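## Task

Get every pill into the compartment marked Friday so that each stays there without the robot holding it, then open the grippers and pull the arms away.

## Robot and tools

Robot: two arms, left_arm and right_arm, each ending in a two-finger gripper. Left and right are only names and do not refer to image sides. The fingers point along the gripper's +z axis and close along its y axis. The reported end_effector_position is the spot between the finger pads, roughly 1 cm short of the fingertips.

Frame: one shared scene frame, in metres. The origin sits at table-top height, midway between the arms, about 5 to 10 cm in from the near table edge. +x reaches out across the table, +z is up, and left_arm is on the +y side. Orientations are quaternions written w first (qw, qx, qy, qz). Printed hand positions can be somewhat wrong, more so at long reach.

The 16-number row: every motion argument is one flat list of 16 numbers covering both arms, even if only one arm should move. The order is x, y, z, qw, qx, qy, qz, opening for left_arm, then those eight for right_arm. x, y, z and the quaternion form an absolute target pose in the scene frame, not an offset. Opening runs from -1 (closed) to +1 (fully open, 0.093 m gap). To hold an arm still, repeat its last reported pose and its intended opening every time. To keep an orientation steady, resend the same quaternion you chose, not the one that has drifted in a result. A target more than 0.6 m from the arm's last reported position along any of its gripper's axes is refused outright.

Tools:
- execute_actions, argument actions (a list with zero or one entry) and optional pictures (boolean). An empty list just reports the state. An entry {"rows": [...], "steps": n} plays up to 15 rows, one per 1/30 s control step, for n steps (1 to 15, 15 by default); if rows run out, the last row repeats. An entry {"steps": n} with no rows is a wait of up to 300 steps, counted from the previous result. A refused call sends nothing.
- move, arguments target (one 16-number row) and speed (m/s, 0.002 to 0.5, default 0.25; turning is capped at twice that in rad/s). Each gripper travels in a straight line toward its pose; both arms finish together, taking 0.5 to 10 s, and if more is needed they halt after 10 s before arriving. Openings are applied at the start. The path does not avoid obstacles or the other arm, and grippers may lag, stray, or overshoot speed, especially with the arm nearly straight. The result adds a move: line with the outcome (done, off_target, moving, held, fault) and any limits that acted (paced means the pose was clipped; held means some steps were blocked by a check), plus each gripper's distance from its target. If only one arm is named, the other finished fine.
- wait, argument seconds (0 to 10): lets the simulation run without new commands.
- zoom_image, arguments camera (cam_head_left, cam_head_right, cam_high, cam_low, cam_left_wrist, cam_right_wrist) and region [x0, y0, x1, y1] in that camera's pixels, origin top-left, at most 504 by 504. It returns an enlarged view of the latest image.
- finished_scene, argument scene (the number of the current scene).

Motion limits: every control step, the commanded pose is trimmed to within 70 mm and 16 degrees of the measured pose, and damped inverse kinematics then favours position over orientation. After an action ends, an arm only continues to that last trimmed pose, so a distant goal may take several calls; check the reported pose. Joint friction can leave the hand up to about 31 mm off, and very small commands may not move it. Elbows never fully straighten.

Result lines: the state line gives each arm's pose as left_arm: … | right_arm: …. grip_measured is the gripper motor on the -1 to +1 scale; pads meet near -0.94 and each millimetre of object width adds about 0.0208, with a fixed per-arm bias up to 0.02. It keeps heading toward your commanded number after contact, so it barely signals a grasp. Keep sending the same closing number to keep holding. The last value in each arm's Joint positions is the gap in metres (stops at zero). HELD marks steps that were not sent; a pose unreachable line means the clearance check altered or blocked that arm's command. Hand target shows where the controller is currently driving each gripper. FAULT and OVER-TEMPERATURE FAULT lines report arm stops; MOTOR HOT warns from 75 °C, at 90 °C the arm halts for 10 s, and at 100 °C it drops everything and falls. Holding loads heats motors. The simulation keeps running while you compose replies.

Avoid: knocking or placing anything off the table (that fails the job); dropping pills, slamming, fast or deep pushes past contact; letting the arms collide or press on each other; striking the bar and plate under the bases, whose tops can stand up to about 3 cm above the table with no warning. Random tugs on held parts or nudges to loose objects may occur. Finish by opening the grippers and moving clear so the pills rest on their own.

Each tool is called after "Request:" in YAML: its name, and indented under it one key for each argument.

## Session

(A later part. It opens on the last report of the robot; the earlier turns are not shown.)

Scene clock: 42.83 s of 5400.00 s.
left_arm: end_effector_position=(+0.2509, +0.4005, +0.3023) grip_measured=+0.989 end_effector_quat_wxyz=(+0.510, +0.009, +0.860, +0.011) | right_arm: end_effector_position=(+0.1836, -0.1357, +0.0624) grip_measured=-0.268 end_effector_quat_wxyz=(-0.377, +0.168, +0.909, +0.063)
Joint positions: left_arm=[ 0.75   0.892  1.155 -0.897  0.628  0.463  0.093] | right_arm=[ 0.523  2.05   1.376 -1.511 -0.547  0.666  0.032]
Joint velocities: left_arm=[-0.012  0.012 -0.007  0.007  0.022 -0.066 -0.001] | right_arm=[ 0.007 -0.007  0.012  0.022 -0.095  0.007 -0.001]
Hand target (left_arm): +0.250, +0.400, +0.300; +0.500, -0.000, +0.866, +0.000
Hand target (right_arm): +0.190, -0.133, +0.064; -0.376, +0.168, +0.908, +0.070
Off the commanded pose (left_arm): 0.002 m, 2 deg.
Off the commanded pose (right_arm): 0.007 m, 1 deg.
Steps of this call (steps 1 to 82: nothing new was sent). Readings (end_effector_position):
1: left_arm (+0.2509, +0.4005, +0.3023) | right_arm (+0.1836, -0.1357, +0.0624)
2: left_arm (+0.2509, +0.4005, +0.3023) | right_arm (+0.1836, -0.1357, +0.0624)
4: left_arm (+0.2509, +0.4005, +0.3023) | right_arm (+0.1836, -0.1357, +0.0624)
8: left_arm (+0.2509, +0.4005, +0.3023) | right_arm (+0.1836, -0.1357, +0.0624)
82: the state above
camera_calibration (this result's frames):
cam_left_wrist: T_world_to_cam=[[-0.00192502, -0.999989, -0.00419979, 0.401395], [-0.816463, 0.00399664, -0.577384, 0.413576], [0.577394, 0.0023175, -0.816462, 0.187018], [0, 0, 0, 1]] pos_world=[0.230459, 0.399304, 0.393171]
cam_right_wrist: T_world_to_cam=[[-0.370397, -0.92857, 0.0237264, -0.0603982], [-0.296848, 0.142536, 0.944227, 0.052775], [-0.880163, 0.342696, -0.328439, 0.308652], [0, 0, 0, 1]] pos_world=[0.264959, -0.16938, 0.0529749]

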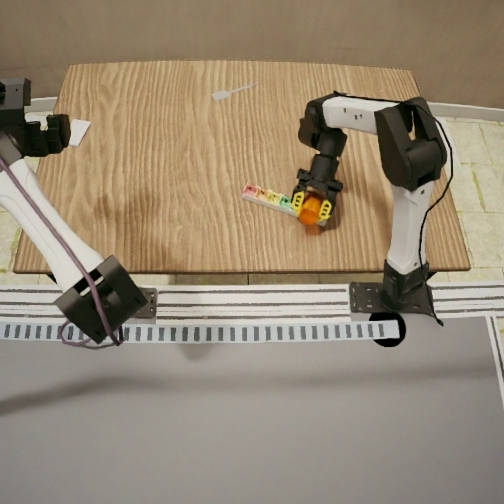

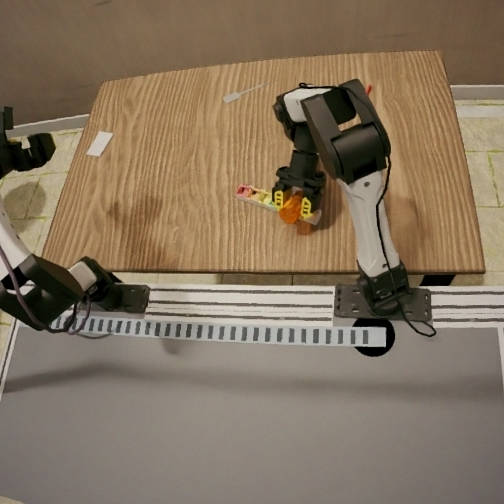

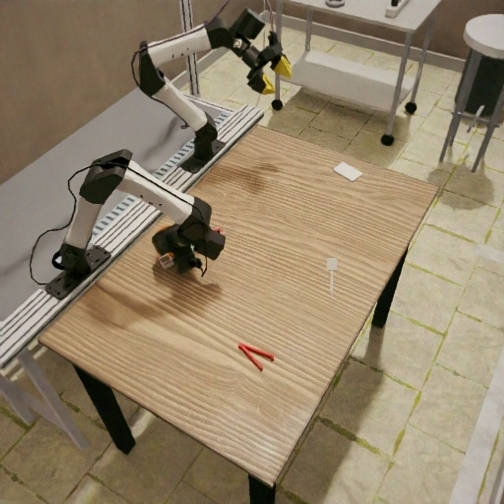

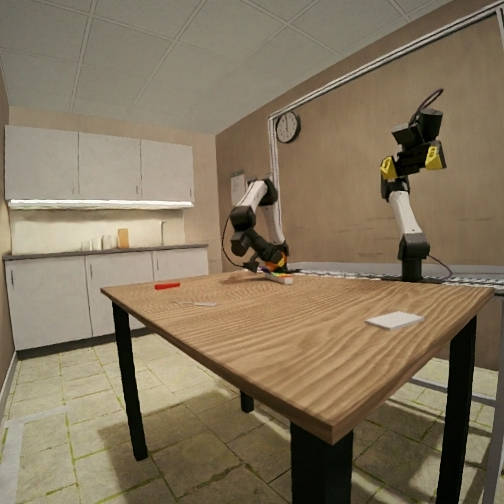

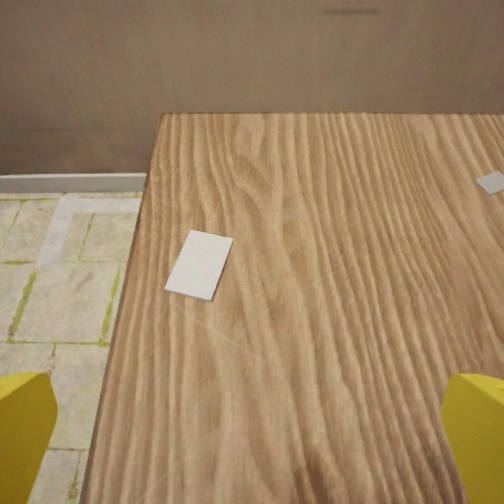

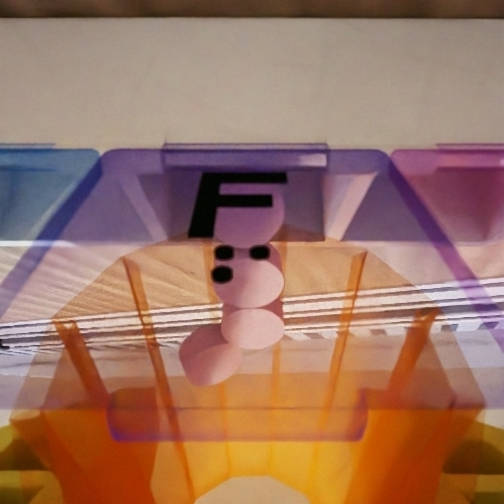

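Request:
execute_actions:
  actions:
    - {"rows":[[0.25,0.4,0.3,0.5,0,0.866,0,1, 0.187,-0.131,0.065,-0.392,0.167,0.901,0.073,-0.3]]}
  pictures: false

Request:
wait:
  seconds: 0.7

Scene clock: 43.73 s of 5400.00 s.
left_arm: end_effector_position=(+0.2509, +0.4005, +0.3023) grip_measured=+0.989 end_effector_quat_wxyz=(+0.510, +0.009, +0.860, +0.011) | right_arm: end_effector_position=(+0.1807, -0.1338, +0.0633) grip_measured=-0.268 end_effector_quat_wxyz=(-0.392, +0.166, +0.902, +0.065)
Joint positions: left_arm=[ 0.75   0.892  1.155 -0.897  0.628  0.463  0.093] | right_arm=[ 0.523  2.067  1.382 -1.532 -0.568  0.649  0.032]
Joint velocities: left_arm=[ 0.002 -0.002  0.007  0.007 -0.022  0.037  0.001] | right_arm=[-0.012  0.017 -0.002 -0.037 -0.022 -0.066 -0.   ]
Hand target (left_arm): +0.250, +0.400, +0.300; +0.500, -0.000, +0.866, +0.000
Hand target (right_arm): +0.187, -0.131, +0.065; -0.392, +0.167, +0.902, +0.073
Off the commanded pose (left_arm): 0.002 m, 2 deg.
Off the commanded pose (right_arm): 0.007 m, 1 deg.
Steps of this call (steps 1 to 12: nothing new was sent; steps 13 to 27: all 15 steps of this action). Readings (end_effector_position):
13: left_arm (+0.2509, +0.4005, +0.3023) | right_arm (+0.1832, -0.1354, +0.0626)
14: left_arm (+0.2509, +0.4005, +0.3023) | right_arm (+0.1828, -0.1350, +0.0631)
16: left_arm (+0.2509, +0.4005, +0.3023) | right_arm (+0.1824, -0.1343, +0.0627)
20: left_arm (+0.2509, +0.4005, +0.3023) | right_arm (+0.1814, -0.1339, +0.0626)
27: the state above

Scene clock: 44.43 s of 5400.00 s.
left_arm: end_effector_position=(+0.2509, +0.4005, +0.3023) grip_measured=+0.989 end_effector_quat_wxyz=(+0.510, +0.009, +0.860, +0.011) | right_arm: end_effector_position=(+0.1806, -0.1338, +0.0635) grip_measured=-0.268 end_effector_quat_wxyz=(-0.393, +0.166, +0.902, +0.066)
Joint positions: left_arm=[ 0.75   0.892  1.155 -0.897  0.628  0.463  0.093] | right_arm=[ 0.523  2.067  1.382 -1.533 -0.569  0.648  0.032]
Joint velocities: left_arm=[-0.002 -0.002 -0.007  0.007 -0.051 -0.022 -0.001] | right_arm=[-0.017 -0.007 -0.007 -0.037 -0.066 -0.037 -0.001]
Hand target (left_arm): +0.250, +0.400, +0.300; +0.500, -0.000, +0.866, +0.000
Hand target (right_arm): +0.187, -0.131, +0.065; -0.392, +0.167, +0.902, +0.073
Off the commanded pose (left_arm): 0.002 m, 2 deg.
Off the commanded pose (right_arm): 0.007 m, 1 deg.
Steps of this call (steps 1 to 21: nothing new was sent). Readings (end_effector_position):
1: left_arm (+0.2509, +0.4005, +0.3023) | right_arm (+0.1807, -0.1338, +0.0634)
2: left_arm (+0.2509, +0.4005, +0.3023) | right_arm (+0.1807, -0.1338, +0.0634)
4: left_arm (+0.2509, +0.4005, +0.3023) | right_arm (+0.1807, -0.1338, +0.0634)
8: left_arm (+0.2509, +0.4005, +0.3023) | right_arm (+0.1806, -0.1338, +0.0635)
21: the state above
camera_calibration (this result's frames):
cam_left_wrist: T_world_to_cam=[[-0.00192502, -0.999989, -0.00419979, 0.401395], [-0.816463, 0.00399664, -0.577384, 0.413576], [0.577394, 0.0023175, -0.816462, 0.187018], [0, 0, 0, 1]] pos_world=[0.230459, 0.399304, 0.393171]
cam_right_wrist: T_world_to_cam=[[-0.369839, -0.928777, 0.0243608, -0.0599326], [-0.265643, 0.130832, 0.955153, 0.0426577], [-0.890311, 0.346781, -0.295109, 0.306007], [0, 0, 0, 1]] pos_world=[0.261608, -0.167362, 0.0510209]

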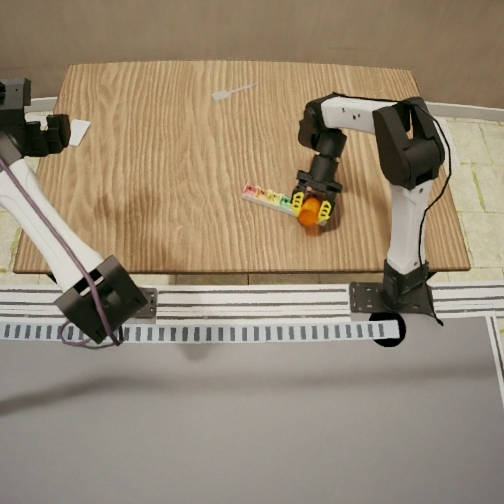

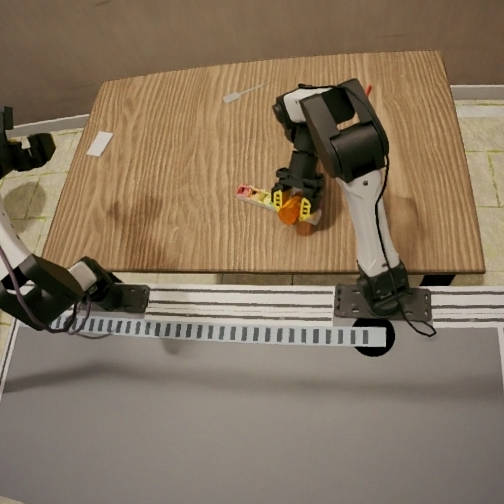

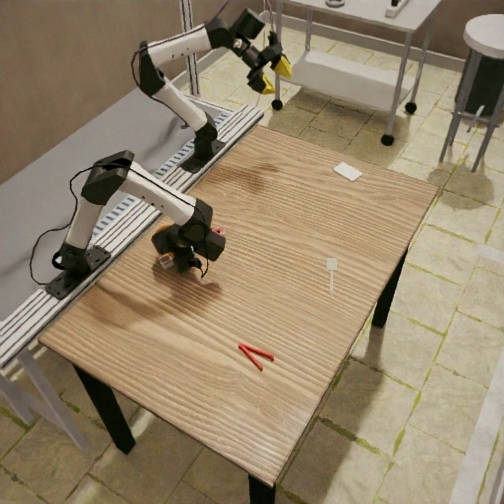

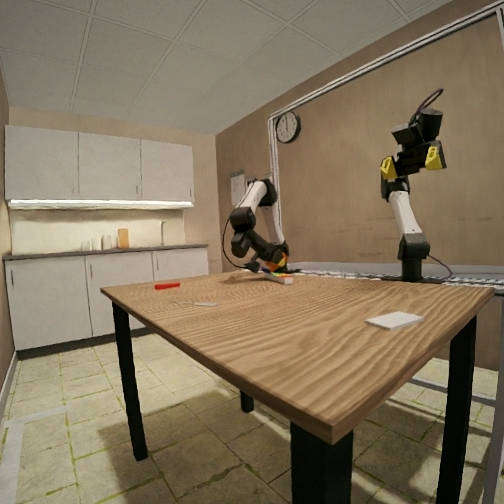

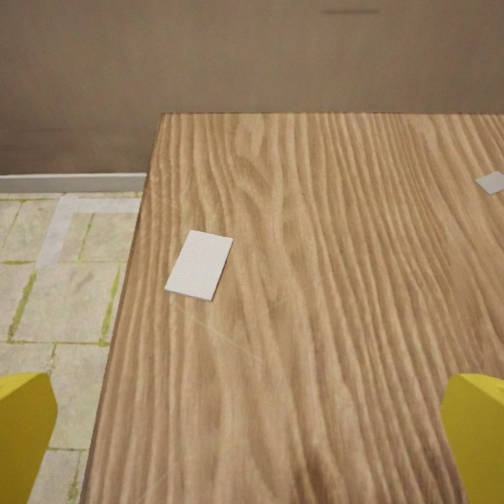

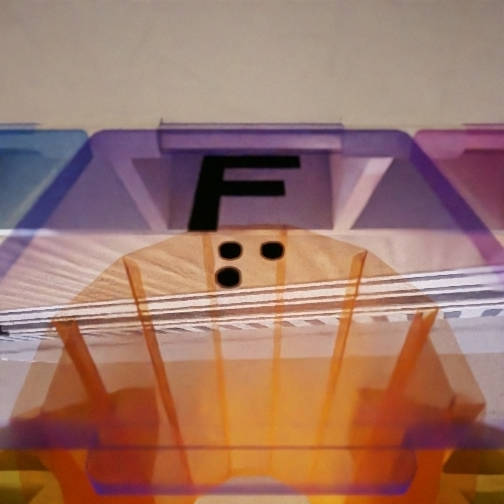

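Request:
move:
  target: [0.25,0.4,0.3,0.5,0,0.866,0,1, 0.195,-0.137,0.13,0,0.182,0.983,0,-0.3]
  speed: 0.2

Request:
move:
  target: [0.25,0.4,0.3,0.5,0,0.866,0,1, 0.25,0.22,0.10,0.516,-0.42,0.672,0.323,-0.3]
  speed: 0.4

Request:
move:
  target: [0.25,0.4,0.3,0.5,0,0.866,0,1, 0.26,0.24,0.042,0.516,-0.42,0.672,0.323,-0.3]
  speed: 0.05

Scene clock: 47.50 s of 5400.00 s.
left_arm: end_effector_position=(+0.2509, +0.4005, +0.3023) grip_measured=+0.989 end_effector_quat_wxyz=(+0.510, +0.009, +0.860, +0.011) | right_arm: end_effector_position=(+0.1968, -0.1365, +0.1295) grip_measured=-0.268 end_effector_quat_wxyz=(-0.004, +0.183, +0.983, +0.004)
Joint positions: left_arm=[ 0.75   0.892  1.155 -0.897  0.628  0.463  0.093] | right_arm=[ 0.813  1.573  1.315 -1.325 -0.021  1.133  0.032]
Joint velocities: left_arm=[ 0.022 -0.012 -0.022 -0.037 -0.037  0.022 -0.   ] | right_arm=[ 0.007 -0.002  0.007  0.037 -0.022  0.037 -0.001]
Hand target (left_arm): +0.250, +0.400, +0.300; +0.500, -0.000, +0.866, +0.000
Hand target (right_arm): +0.194, -0.139, +0.127; +0.001, +0.183, +0.983, +0.003
Off the commanded pose (left_arm): 0.002 m, 2 deg.
Off the commanded pose (right_arm): 0.002 m, 1 deg.
move: done
camera_calibration (this result's frames):
cam_left_wrist: T_world_to_cam=[[-0.00192502, -0.999989, -0.00419979, 0.401395], [-0.816463, 0.00399664, -0.577384, 0.413576], [0.577394, 0.0023175, -0.816462, 0.187018], [0, 0, 0, 1]] pos_world=[0.230459, 0.399304, 0.393171]
cam_right_wrist: T_world_to_cam=[[-0.380259, -0.924788, -0.0130476, -0.0506603], [-0.82985, 0.334925, 0.446289, 0.189111], [-0.408353, 0.180533, -0.894794, 0.301019], [0, 0, 0, 1]] pos_world=[0.260592, -0.164532, 0.184291]

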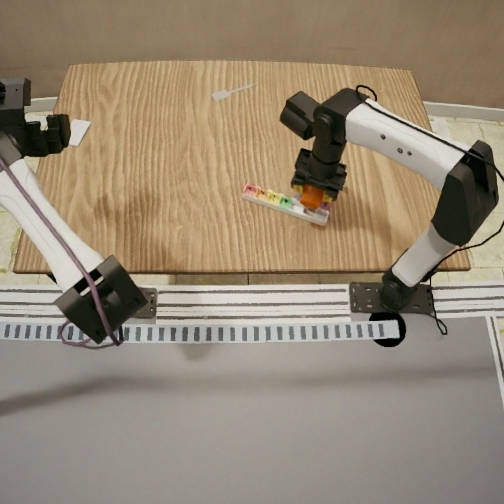

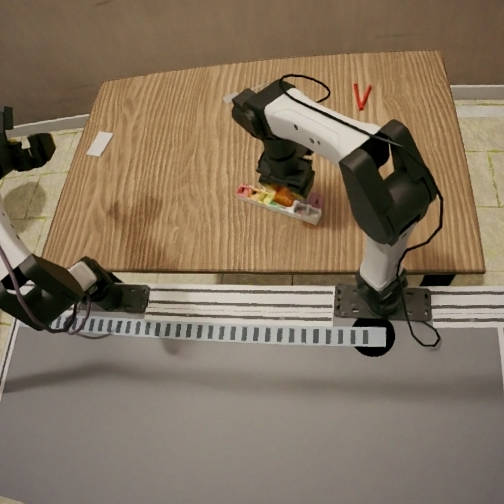

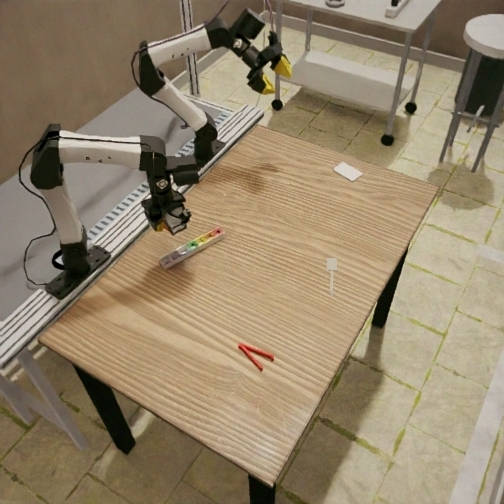

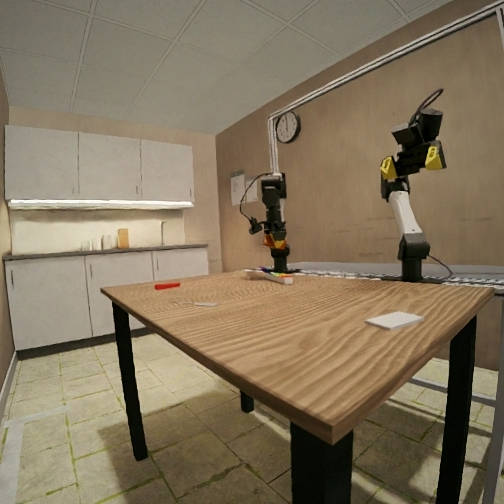

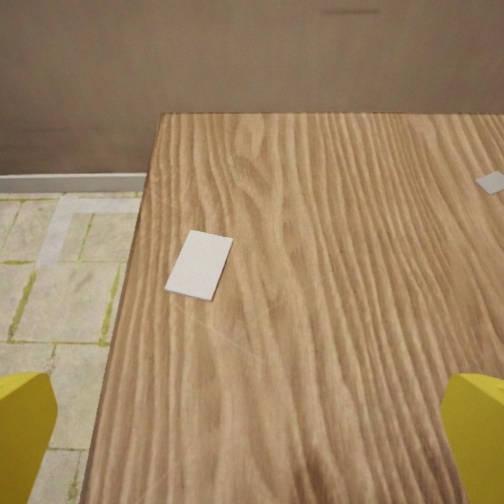

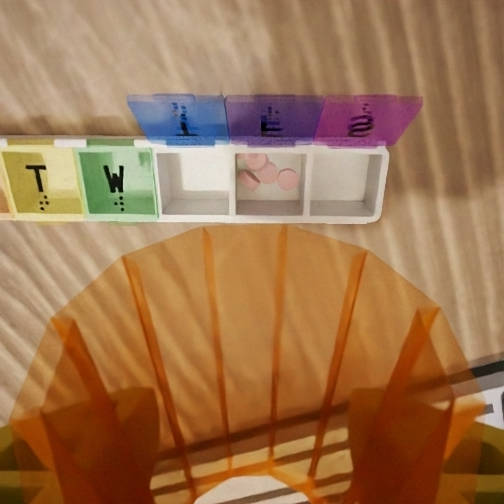

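Scene clock: 50.60 s of 5400.00 s.
left_arm: end_effector_position=(+0.2509, +0.4005, +0.3023) grip_measured=+0.989 end_effector_quat_wxyz=(+0.510, +0.009, +0.860, +0.011) | right_arm: end_effector_position=(+0.2410, +0.2165, +0.0925) grip_measured=-0.268 end_effector_quat_wxyz=(+0.502, -0.426, +0.680, +0.323)
Joint positions: left_arm=[ 0.75   0.892  1.155 -0.897  0.628  0.463  0.093] | right_arm=[1.219 2.177 1.216 0.659 0.034 0.036 0.032]
Joint velocities: left_arm=[-0.012 -0.002  0.002  0.007  0.022 -0.081 -0.   ] | right_arm=[-0.007  0.007 -0.007 -0.051 -0.037  0.007  0.001]
Hand target (left_arm): +0.250, +0.400, +0.300; +0.500, -0.000, +0.866, +0.000
Hand target (right_arm): +0.248, +0.222, +0.100; +0.513, -0.422, +0.672, +0.328
Off the commanded pose (left_arm): 0.002 m, 2 deg.
Off the commanded pose (right_arm): 0.012 m, 2 deg.
move: off_target (right_arm)
camera_calibration (this result's frames):
cam_left_wrist: T_world_to_cam=[[-0.00192502, -0.999989, -0.00419979, 0.401395], [-0.816463, 0.00399664, -0.577384, 0.413576], [0.577394, 0.0023175, -0.816462, 0.187018], [0, 0, 0, 1]] pos_world=[0.230459, 0.399304, 0.393171]
cam_right_wrist: T_world_to_cam=[[0.902639, -0.429078, -0.033677, -0.122414], [-0.313337, -0.601479, -0.734876, 0.311555], [0.295063, 0.67388, -0.677365, -0.0742734], [0, 0, 0, 1]] pos_world=[0.230033, 0.18492, 0.174521]

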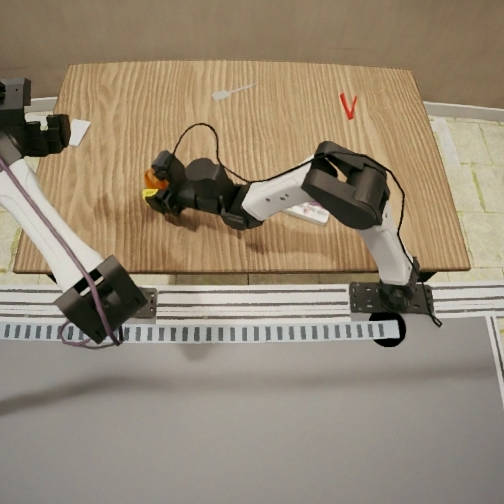

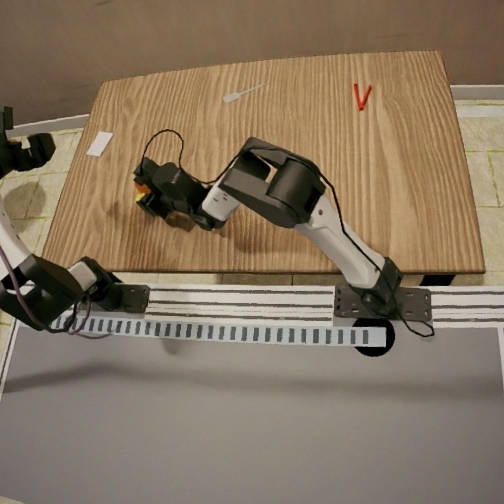

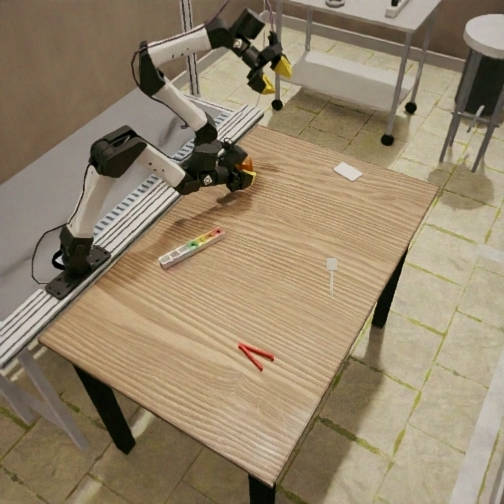

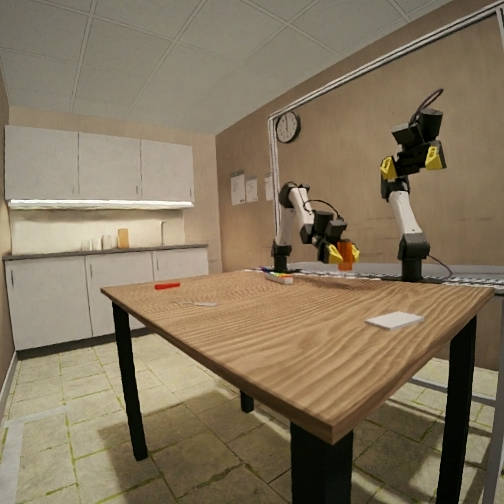

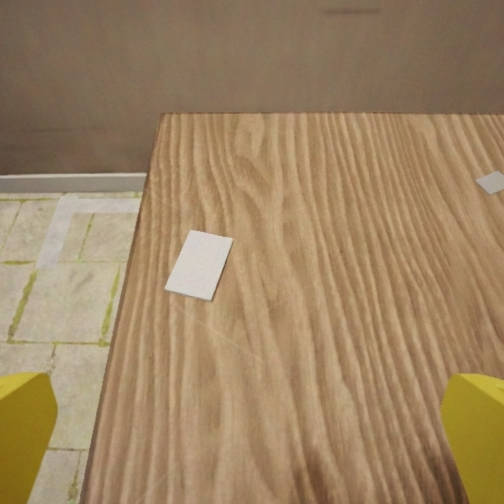

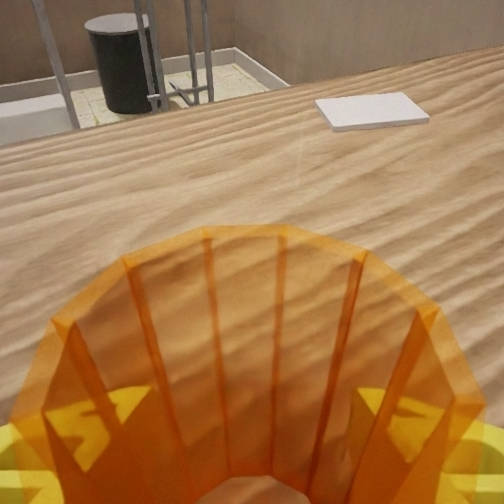

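Scene clock: 52.03 s of 5400.00 s.
left_arm: end_effector_position=(+0.2509, +0.4005, +0.3023) grip_measured=+0.989 end_effector_quat_wxyz=(+0.510, +0.009, +0.860, +0.011) | right_arm: end_effector_position=(+0.2510, +0.2384, +0.0421) grip_measured=-0.268 end_effector_quat_wxyz=(+0.509, -0.424, +0.674, +0.326)
Joint positions: left_arm=[ 0.75   0.892  1.155 -0.897  0.628  0.463  0.093] | right_arm=[1.219 2.385 1.314 0.788 0.034 0.032 0.032]
Joint velocities: left_arm=[-0.017  0.007  0.012 -0.037  0.022  0.007 -0.   ] | right_arm=[-0.002 -0.002 -0.002 -0.007  0.051 -0.022 -0.001]
Hand target (left_arm): +0.250, +0.400, +0.300; +0.500, -0.000, +0.866, +0.000
Hand target (right_arm): +0.260, +0.241, +0.043; +0.516, -0.420, +0.672, +0.323
Off the commanded pose (left_arm): 0.002 m, 2 deg.
Off the commanded pose (right_arm): 0.009 m, 1 deg.
move: done
camera_calibration (this result's frames):
cam_left_wrist: T_world_to_cam=[[-0.00192502, -0.999989, -0.00419979, 0.401395], [-0.816463, 0.00399664, -0.577384, 0.413576], [0.577394, 0.0023175, -0.816462, 0.187018], [0, 0, 0, 1]] pos_world=[0.230459, 0.399304, 0.393171]
cam_right_wrist: T_world_to_cam=[[0.903679, -0.427151, -0.0301226, -0.124651], [-0.303729, -0.589801, -0.748254, 0.286162], [0.301851, 0.68533, -0.662728, -0.131123], [0, 0, 0, 1]] pos_world=[0.23914, 0.205396, 0.123469]

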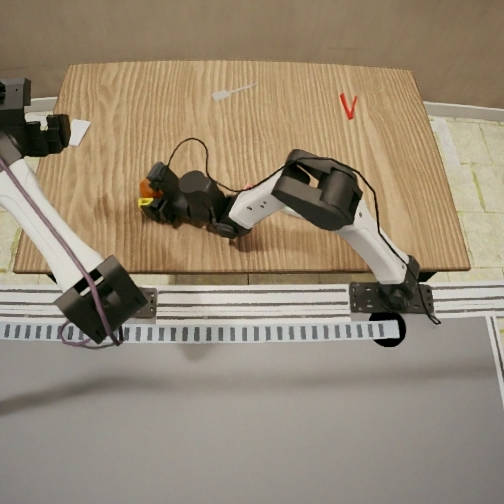

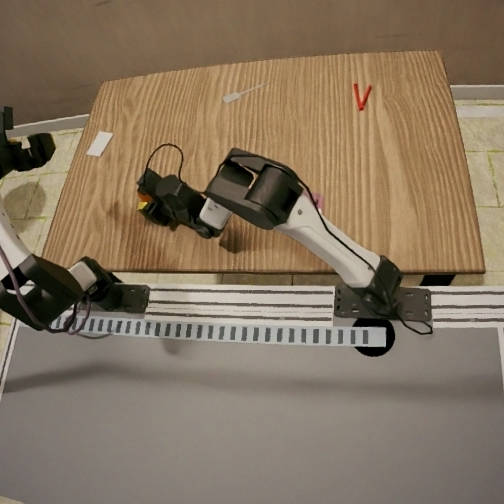

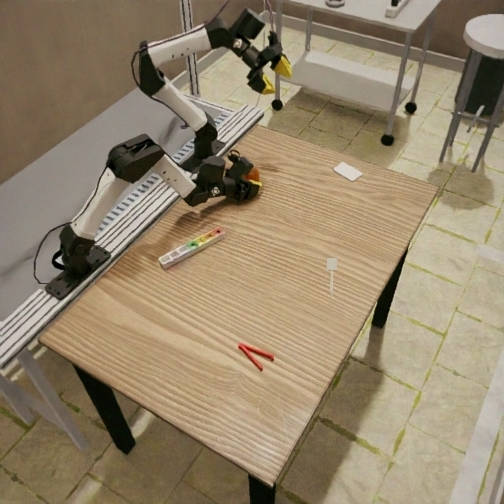

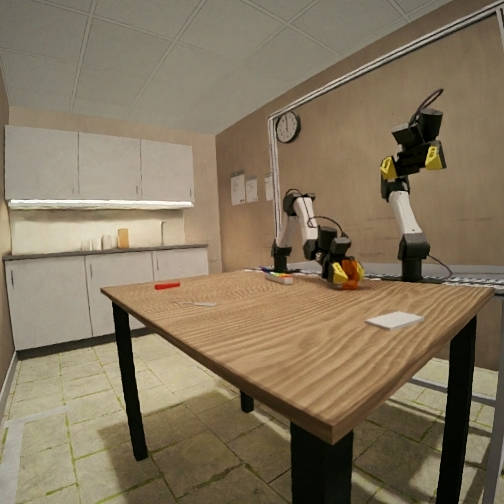

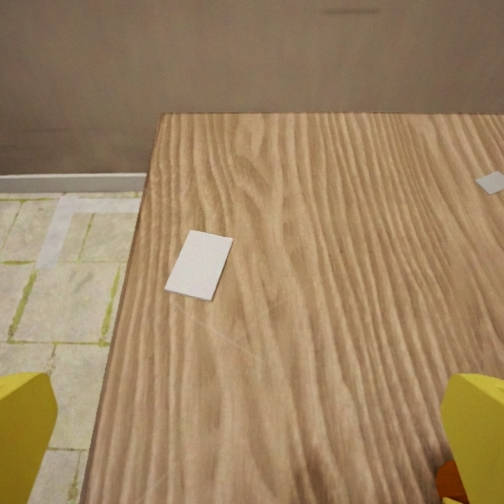

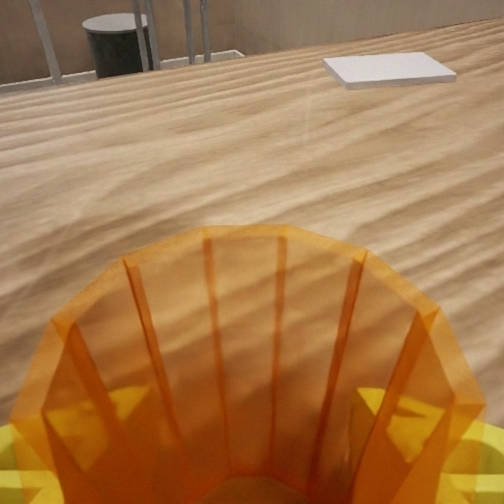

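Only four pills were clearly visible; I'll check for the fifth after releasing.

Request:
execute_actions:
  actions:
    - {"rows":[[0.25,0.4,0.3,0.5,0,0.866,0,1, 0.26,0.24,0.042,0.516,-0.42,0.672,0.323,1]]}
  pictures: false

Request:
move:
  target: [0.25,0.4,0.3,0.5,0,0.866,0,1, 0.19,0.11,0.13,0.516,-0.42,0.672,0.323,1]

Request:
move:
  target: [0.25,0.4,0.3,0.5,0,0.866,0,1, 0.17,-0.13,0.16,0.255,0.176,0.95,-0.047,1]
  speed: 0.4

Scene clock: 53.40 s of 5400.00 s.
left_arm: end_effector_position=(+0.2509, +0.4005, +0.3023) grip_measured=+0.989 end_effector_quat_wxyz=(+0.510, +0.009, +0.860, +0.011) | right_arm: end_effector_position=(+0.2510, +0.2384, +0.0421) grip_measured=+0.988 end_effector_quat_wxyz=(+0.510, -0.425, +0.674, +0.326)
Joint positions: left_arm=[ 0.75   0.892  1.155 -0.897  0.628  0.463  0.093] | right_arm=[1.219 2.385 1.314 0.789 0.034 0.031 0.093]
Joint velocities: left_arm=[ 0.027  0.002  0.002  0.037 -0.037 -0.051 -0.   ] | right_arm=[ 0.002 -0.002  0.002  0.007 -0.007  0.066 -0.001]
Hand target (left_arm): +0.250, +0.400, +0.300; +0.500, -0.000, +0.866, +0.000
Hand target (right_arm): +0.260, +0.240, +0.042; +0.516, -0.420, +0.673, +0.323
Off the commanded pose (left_arm): 0.002 m, 2 deg.
Off the commanded pose (right_arm): 0.009 m, 1 deg.
Steps of this call (steps 1 to 26: nothing new was sent; steps 27 to 41: all 15 steps of this action). Readings (end_effector_position):
27: left_arm (+0.2509, +0.4005, +0.3023) | right_arm (+0.2510, +0.2384, +0.0421)
28: left_arm (+0.2509, +0.4005, +0.3023) | right_arm (+0.2510, +0.2384, +0.0421)
30: left_arm (+0.2509, +0.4005, +0.3023) | right_arm (+0.2510, +0.2384, +0.0421)
34: left_arm (+0.2509, +0.4005, +0.3023) | right_arm (+0.2510, +0.2384, +0.0421)
41: the state above

Scene clock: 54.97 s of 5400.00 s.
left_arm: end_effector_position=(+0.2509, +0.4005, +0.3023) grip_measured=+0.989 end_effector_quat_wxyz=(+0.510, +0.009, +0.860, +0.011) | right_arm: end_effector_position=(+0.1954, +0.1133, +0.1324) grip_measured=+0.988 end_effector_quat_wxyz=(+0.521, -0.418, +0.669, +0.327)
Joint positions: left_arm=[ 0.75   0.892  1.155 -0.897  0.628  0.463  0.093] | right_arm=[1.228 1.749 0.72  0.772 0.054 0.031 0.093]
Joint velocities: left_arm=[-0.002  0.012 -0.007 -0.022  0.051  0.007  0.001] | right_arm=[ 0.007  0.022 -0.002 -0.022  0.007 -0.051 -0.001]
Hand target (left_arm): +0.250, +0.400, +0.300; +0.500, -0.000, +0.866, +0.000
Hand target (right_arm): +0.192, +0.108, +0.128; +0.516, -0.420, +0.672, +0.323
Off the commanded pose (left_arm): 0.002 m, 2 deg.
Off the commanded pose (right_arm): 0.007 m, 1 deg.
move: done
camera_calibration (this result's frames):
cam_left_wrist: T_world_to_cam=[[-0.00192502, -0.999989, -0.00419979, 0.401395], [-0.816463, 0.00399664, -0.577384, 0.413576], [0.577394, 0.0023175, -0.816462, 0.187018], [0, 0, 0, 1]] pos_world=[0.230459, 0.399304, 0.393171]
cam_right_wrist: T_world_to_cam=[[0.900036, -0.435075, -0.0253972, -0.124156], [-0.297517, -0.570798, -0.765293, 0.261968], [0.318463, 0.696348, -0.643181, 0.0241846], [0, 0, 0, 1]] pos_world=[0.181983, 0.0786724, 0.212884]

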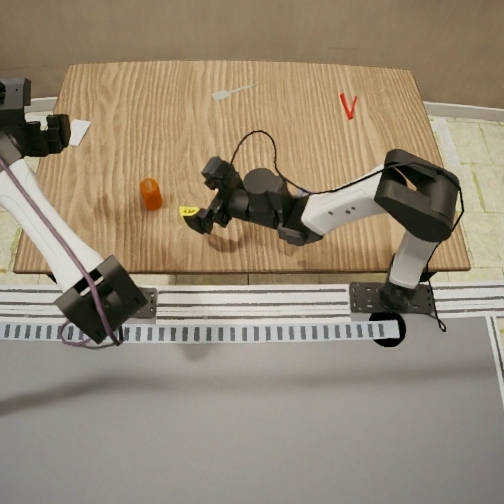

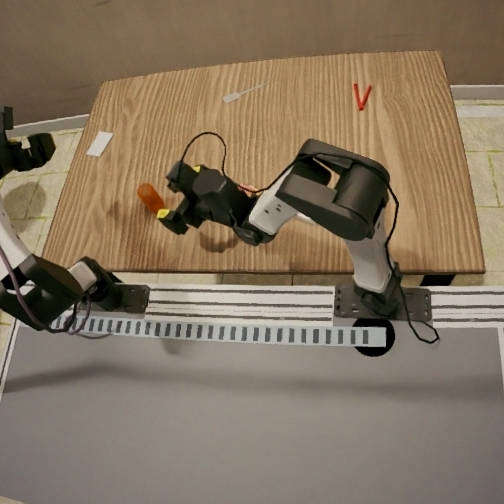

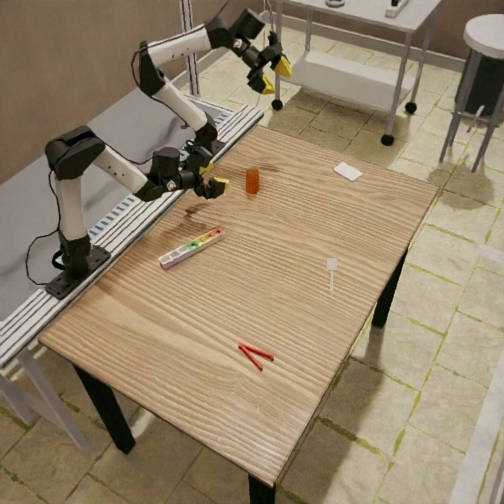

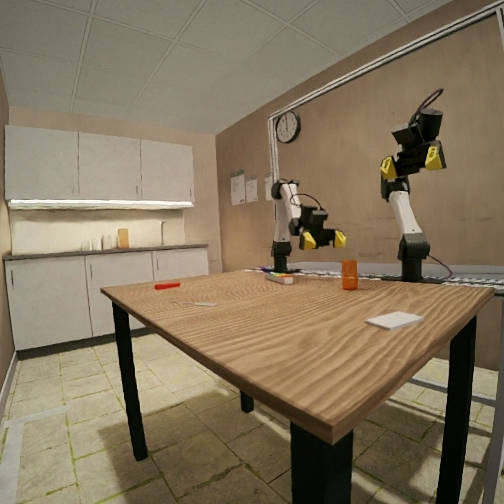

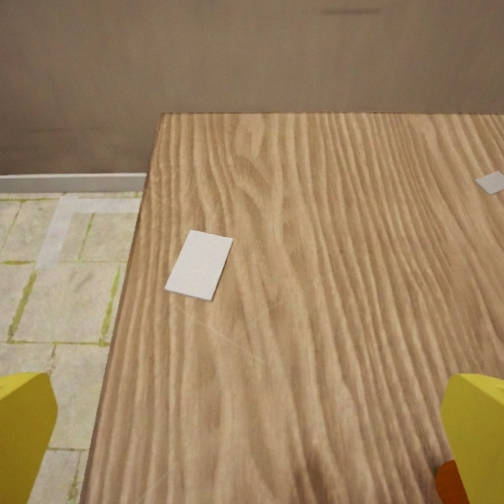

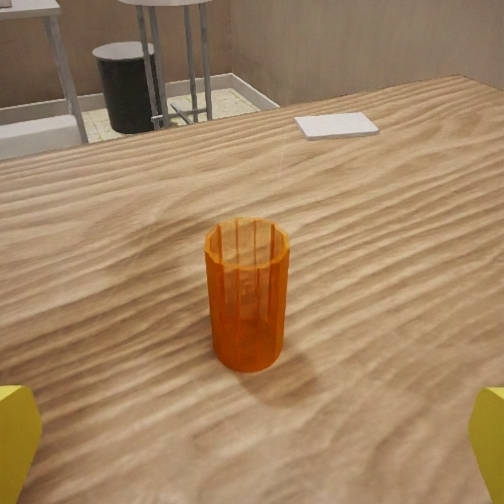

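Scene clock: 57.70 s of 5400.00 s.
left_arm: end_effector_position=(+0.2509, +0.4005, +0.3023) grip_measured=+0.989 end_effector_quat_wxyz=(+0.510, +0.009, +0.860, +0.011) | right_arm: end_effector_position=(+0.1701, -0.1367, +0.1584) grip_measured=+0.988 end_effector_quat_wxyz=(+0.263, +0.173, +0.948, -0.048)
Joint positions: left_arm=[ 0.75   0.892  1.155 -0.897  0.628  0.463  0.093] | right_arm=[ 1.242  1.437  1.215 -1.348  0.527  1.552  0.093]
Joint velocities: left_arm=[ 0.002 -0.002 -0.017  0.037  0.007 -0.007 -0.   ] | right_arm=[ 0.002 -0.012 -0.017 -0.022 -0.022  0.007 -0.   ]
Hand target (left_arm): +0.250, +0.400, +0.300; +0.500, -0.000, +0.866, +0.000
Hand target (right_arm): +0.173, -0.133, +0.161; +0.260, +0.181, +0.947, -0.046
Off the commanded pose (left_arm): 0.002 m, 2 deg.
Off the commanded pose (right_arm): 0.007 m, 1 deg.
move: done
camera_calibration (this result's frames):
cam_left_wrist: T_world_to_cam=[[-0.00192502, -0.999989, -0.00419979, 0.401395], [-0.816463, 0.00399664, -0.577384, 0.413576], [0.577394, 0.0023175, -0.816462, 0.187018], [0, 0, 0, 1]] pos_world=[0.230459, 0.399304, 0.393171]
cam_right_wrist: T_world_to_cam=[[-0.367467, -0.92989, -0.0165203, -0.0629072], [-0.925845, 0.367437, -0.088318, 0.259557], [0.0881962, -0.0171586, -0.995955, 0.220468], [0, 0, 0, 1]] pos_world=[0.197749, -0.150085, 0.24146]

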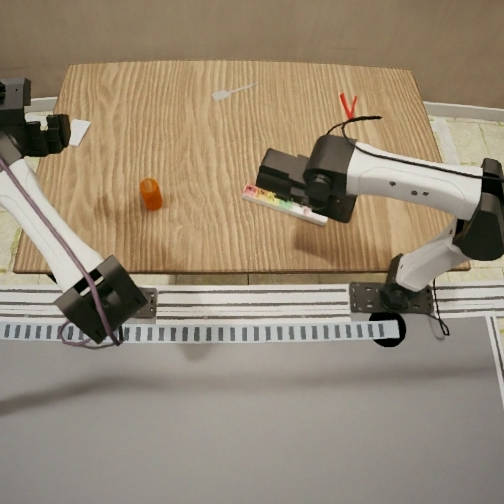

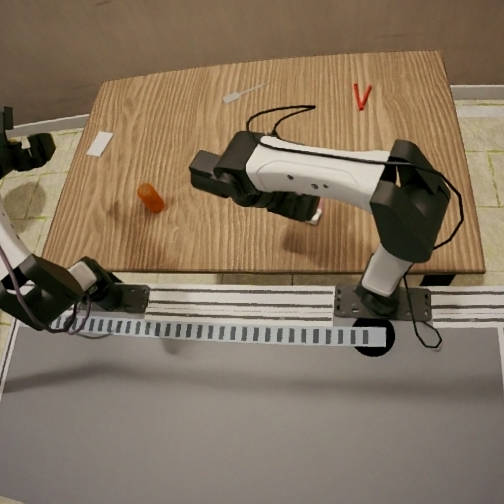

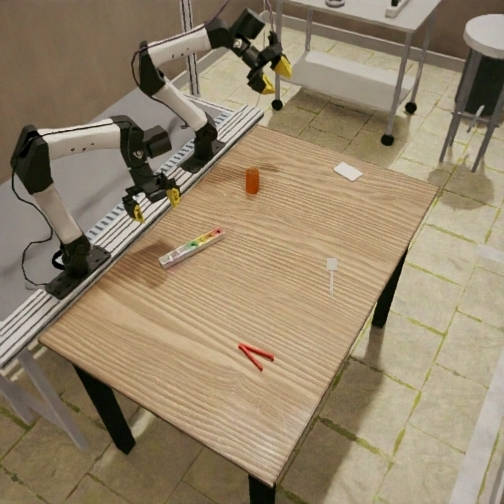

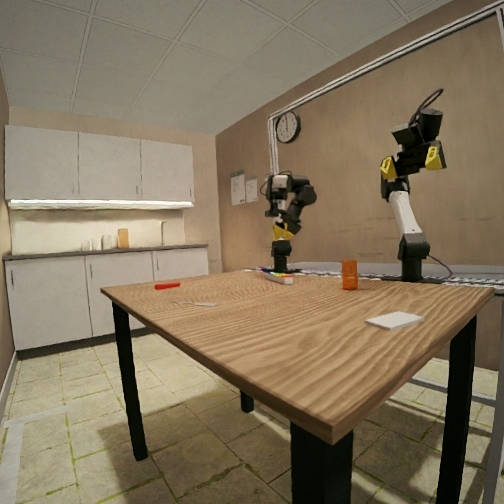

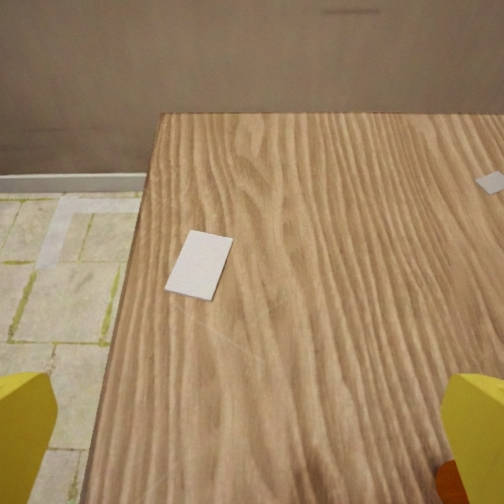

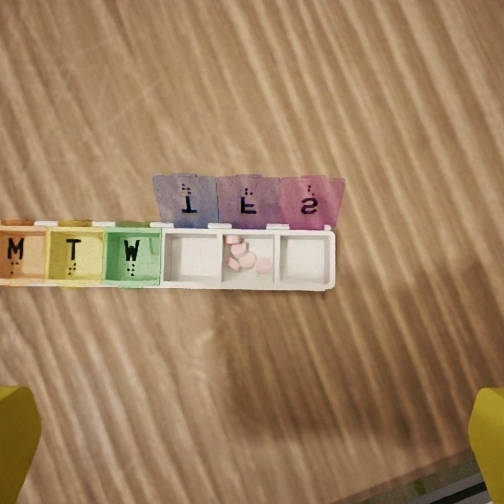

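Request:
finished_scene:
  scene: 2

The scene is finished: the task was done.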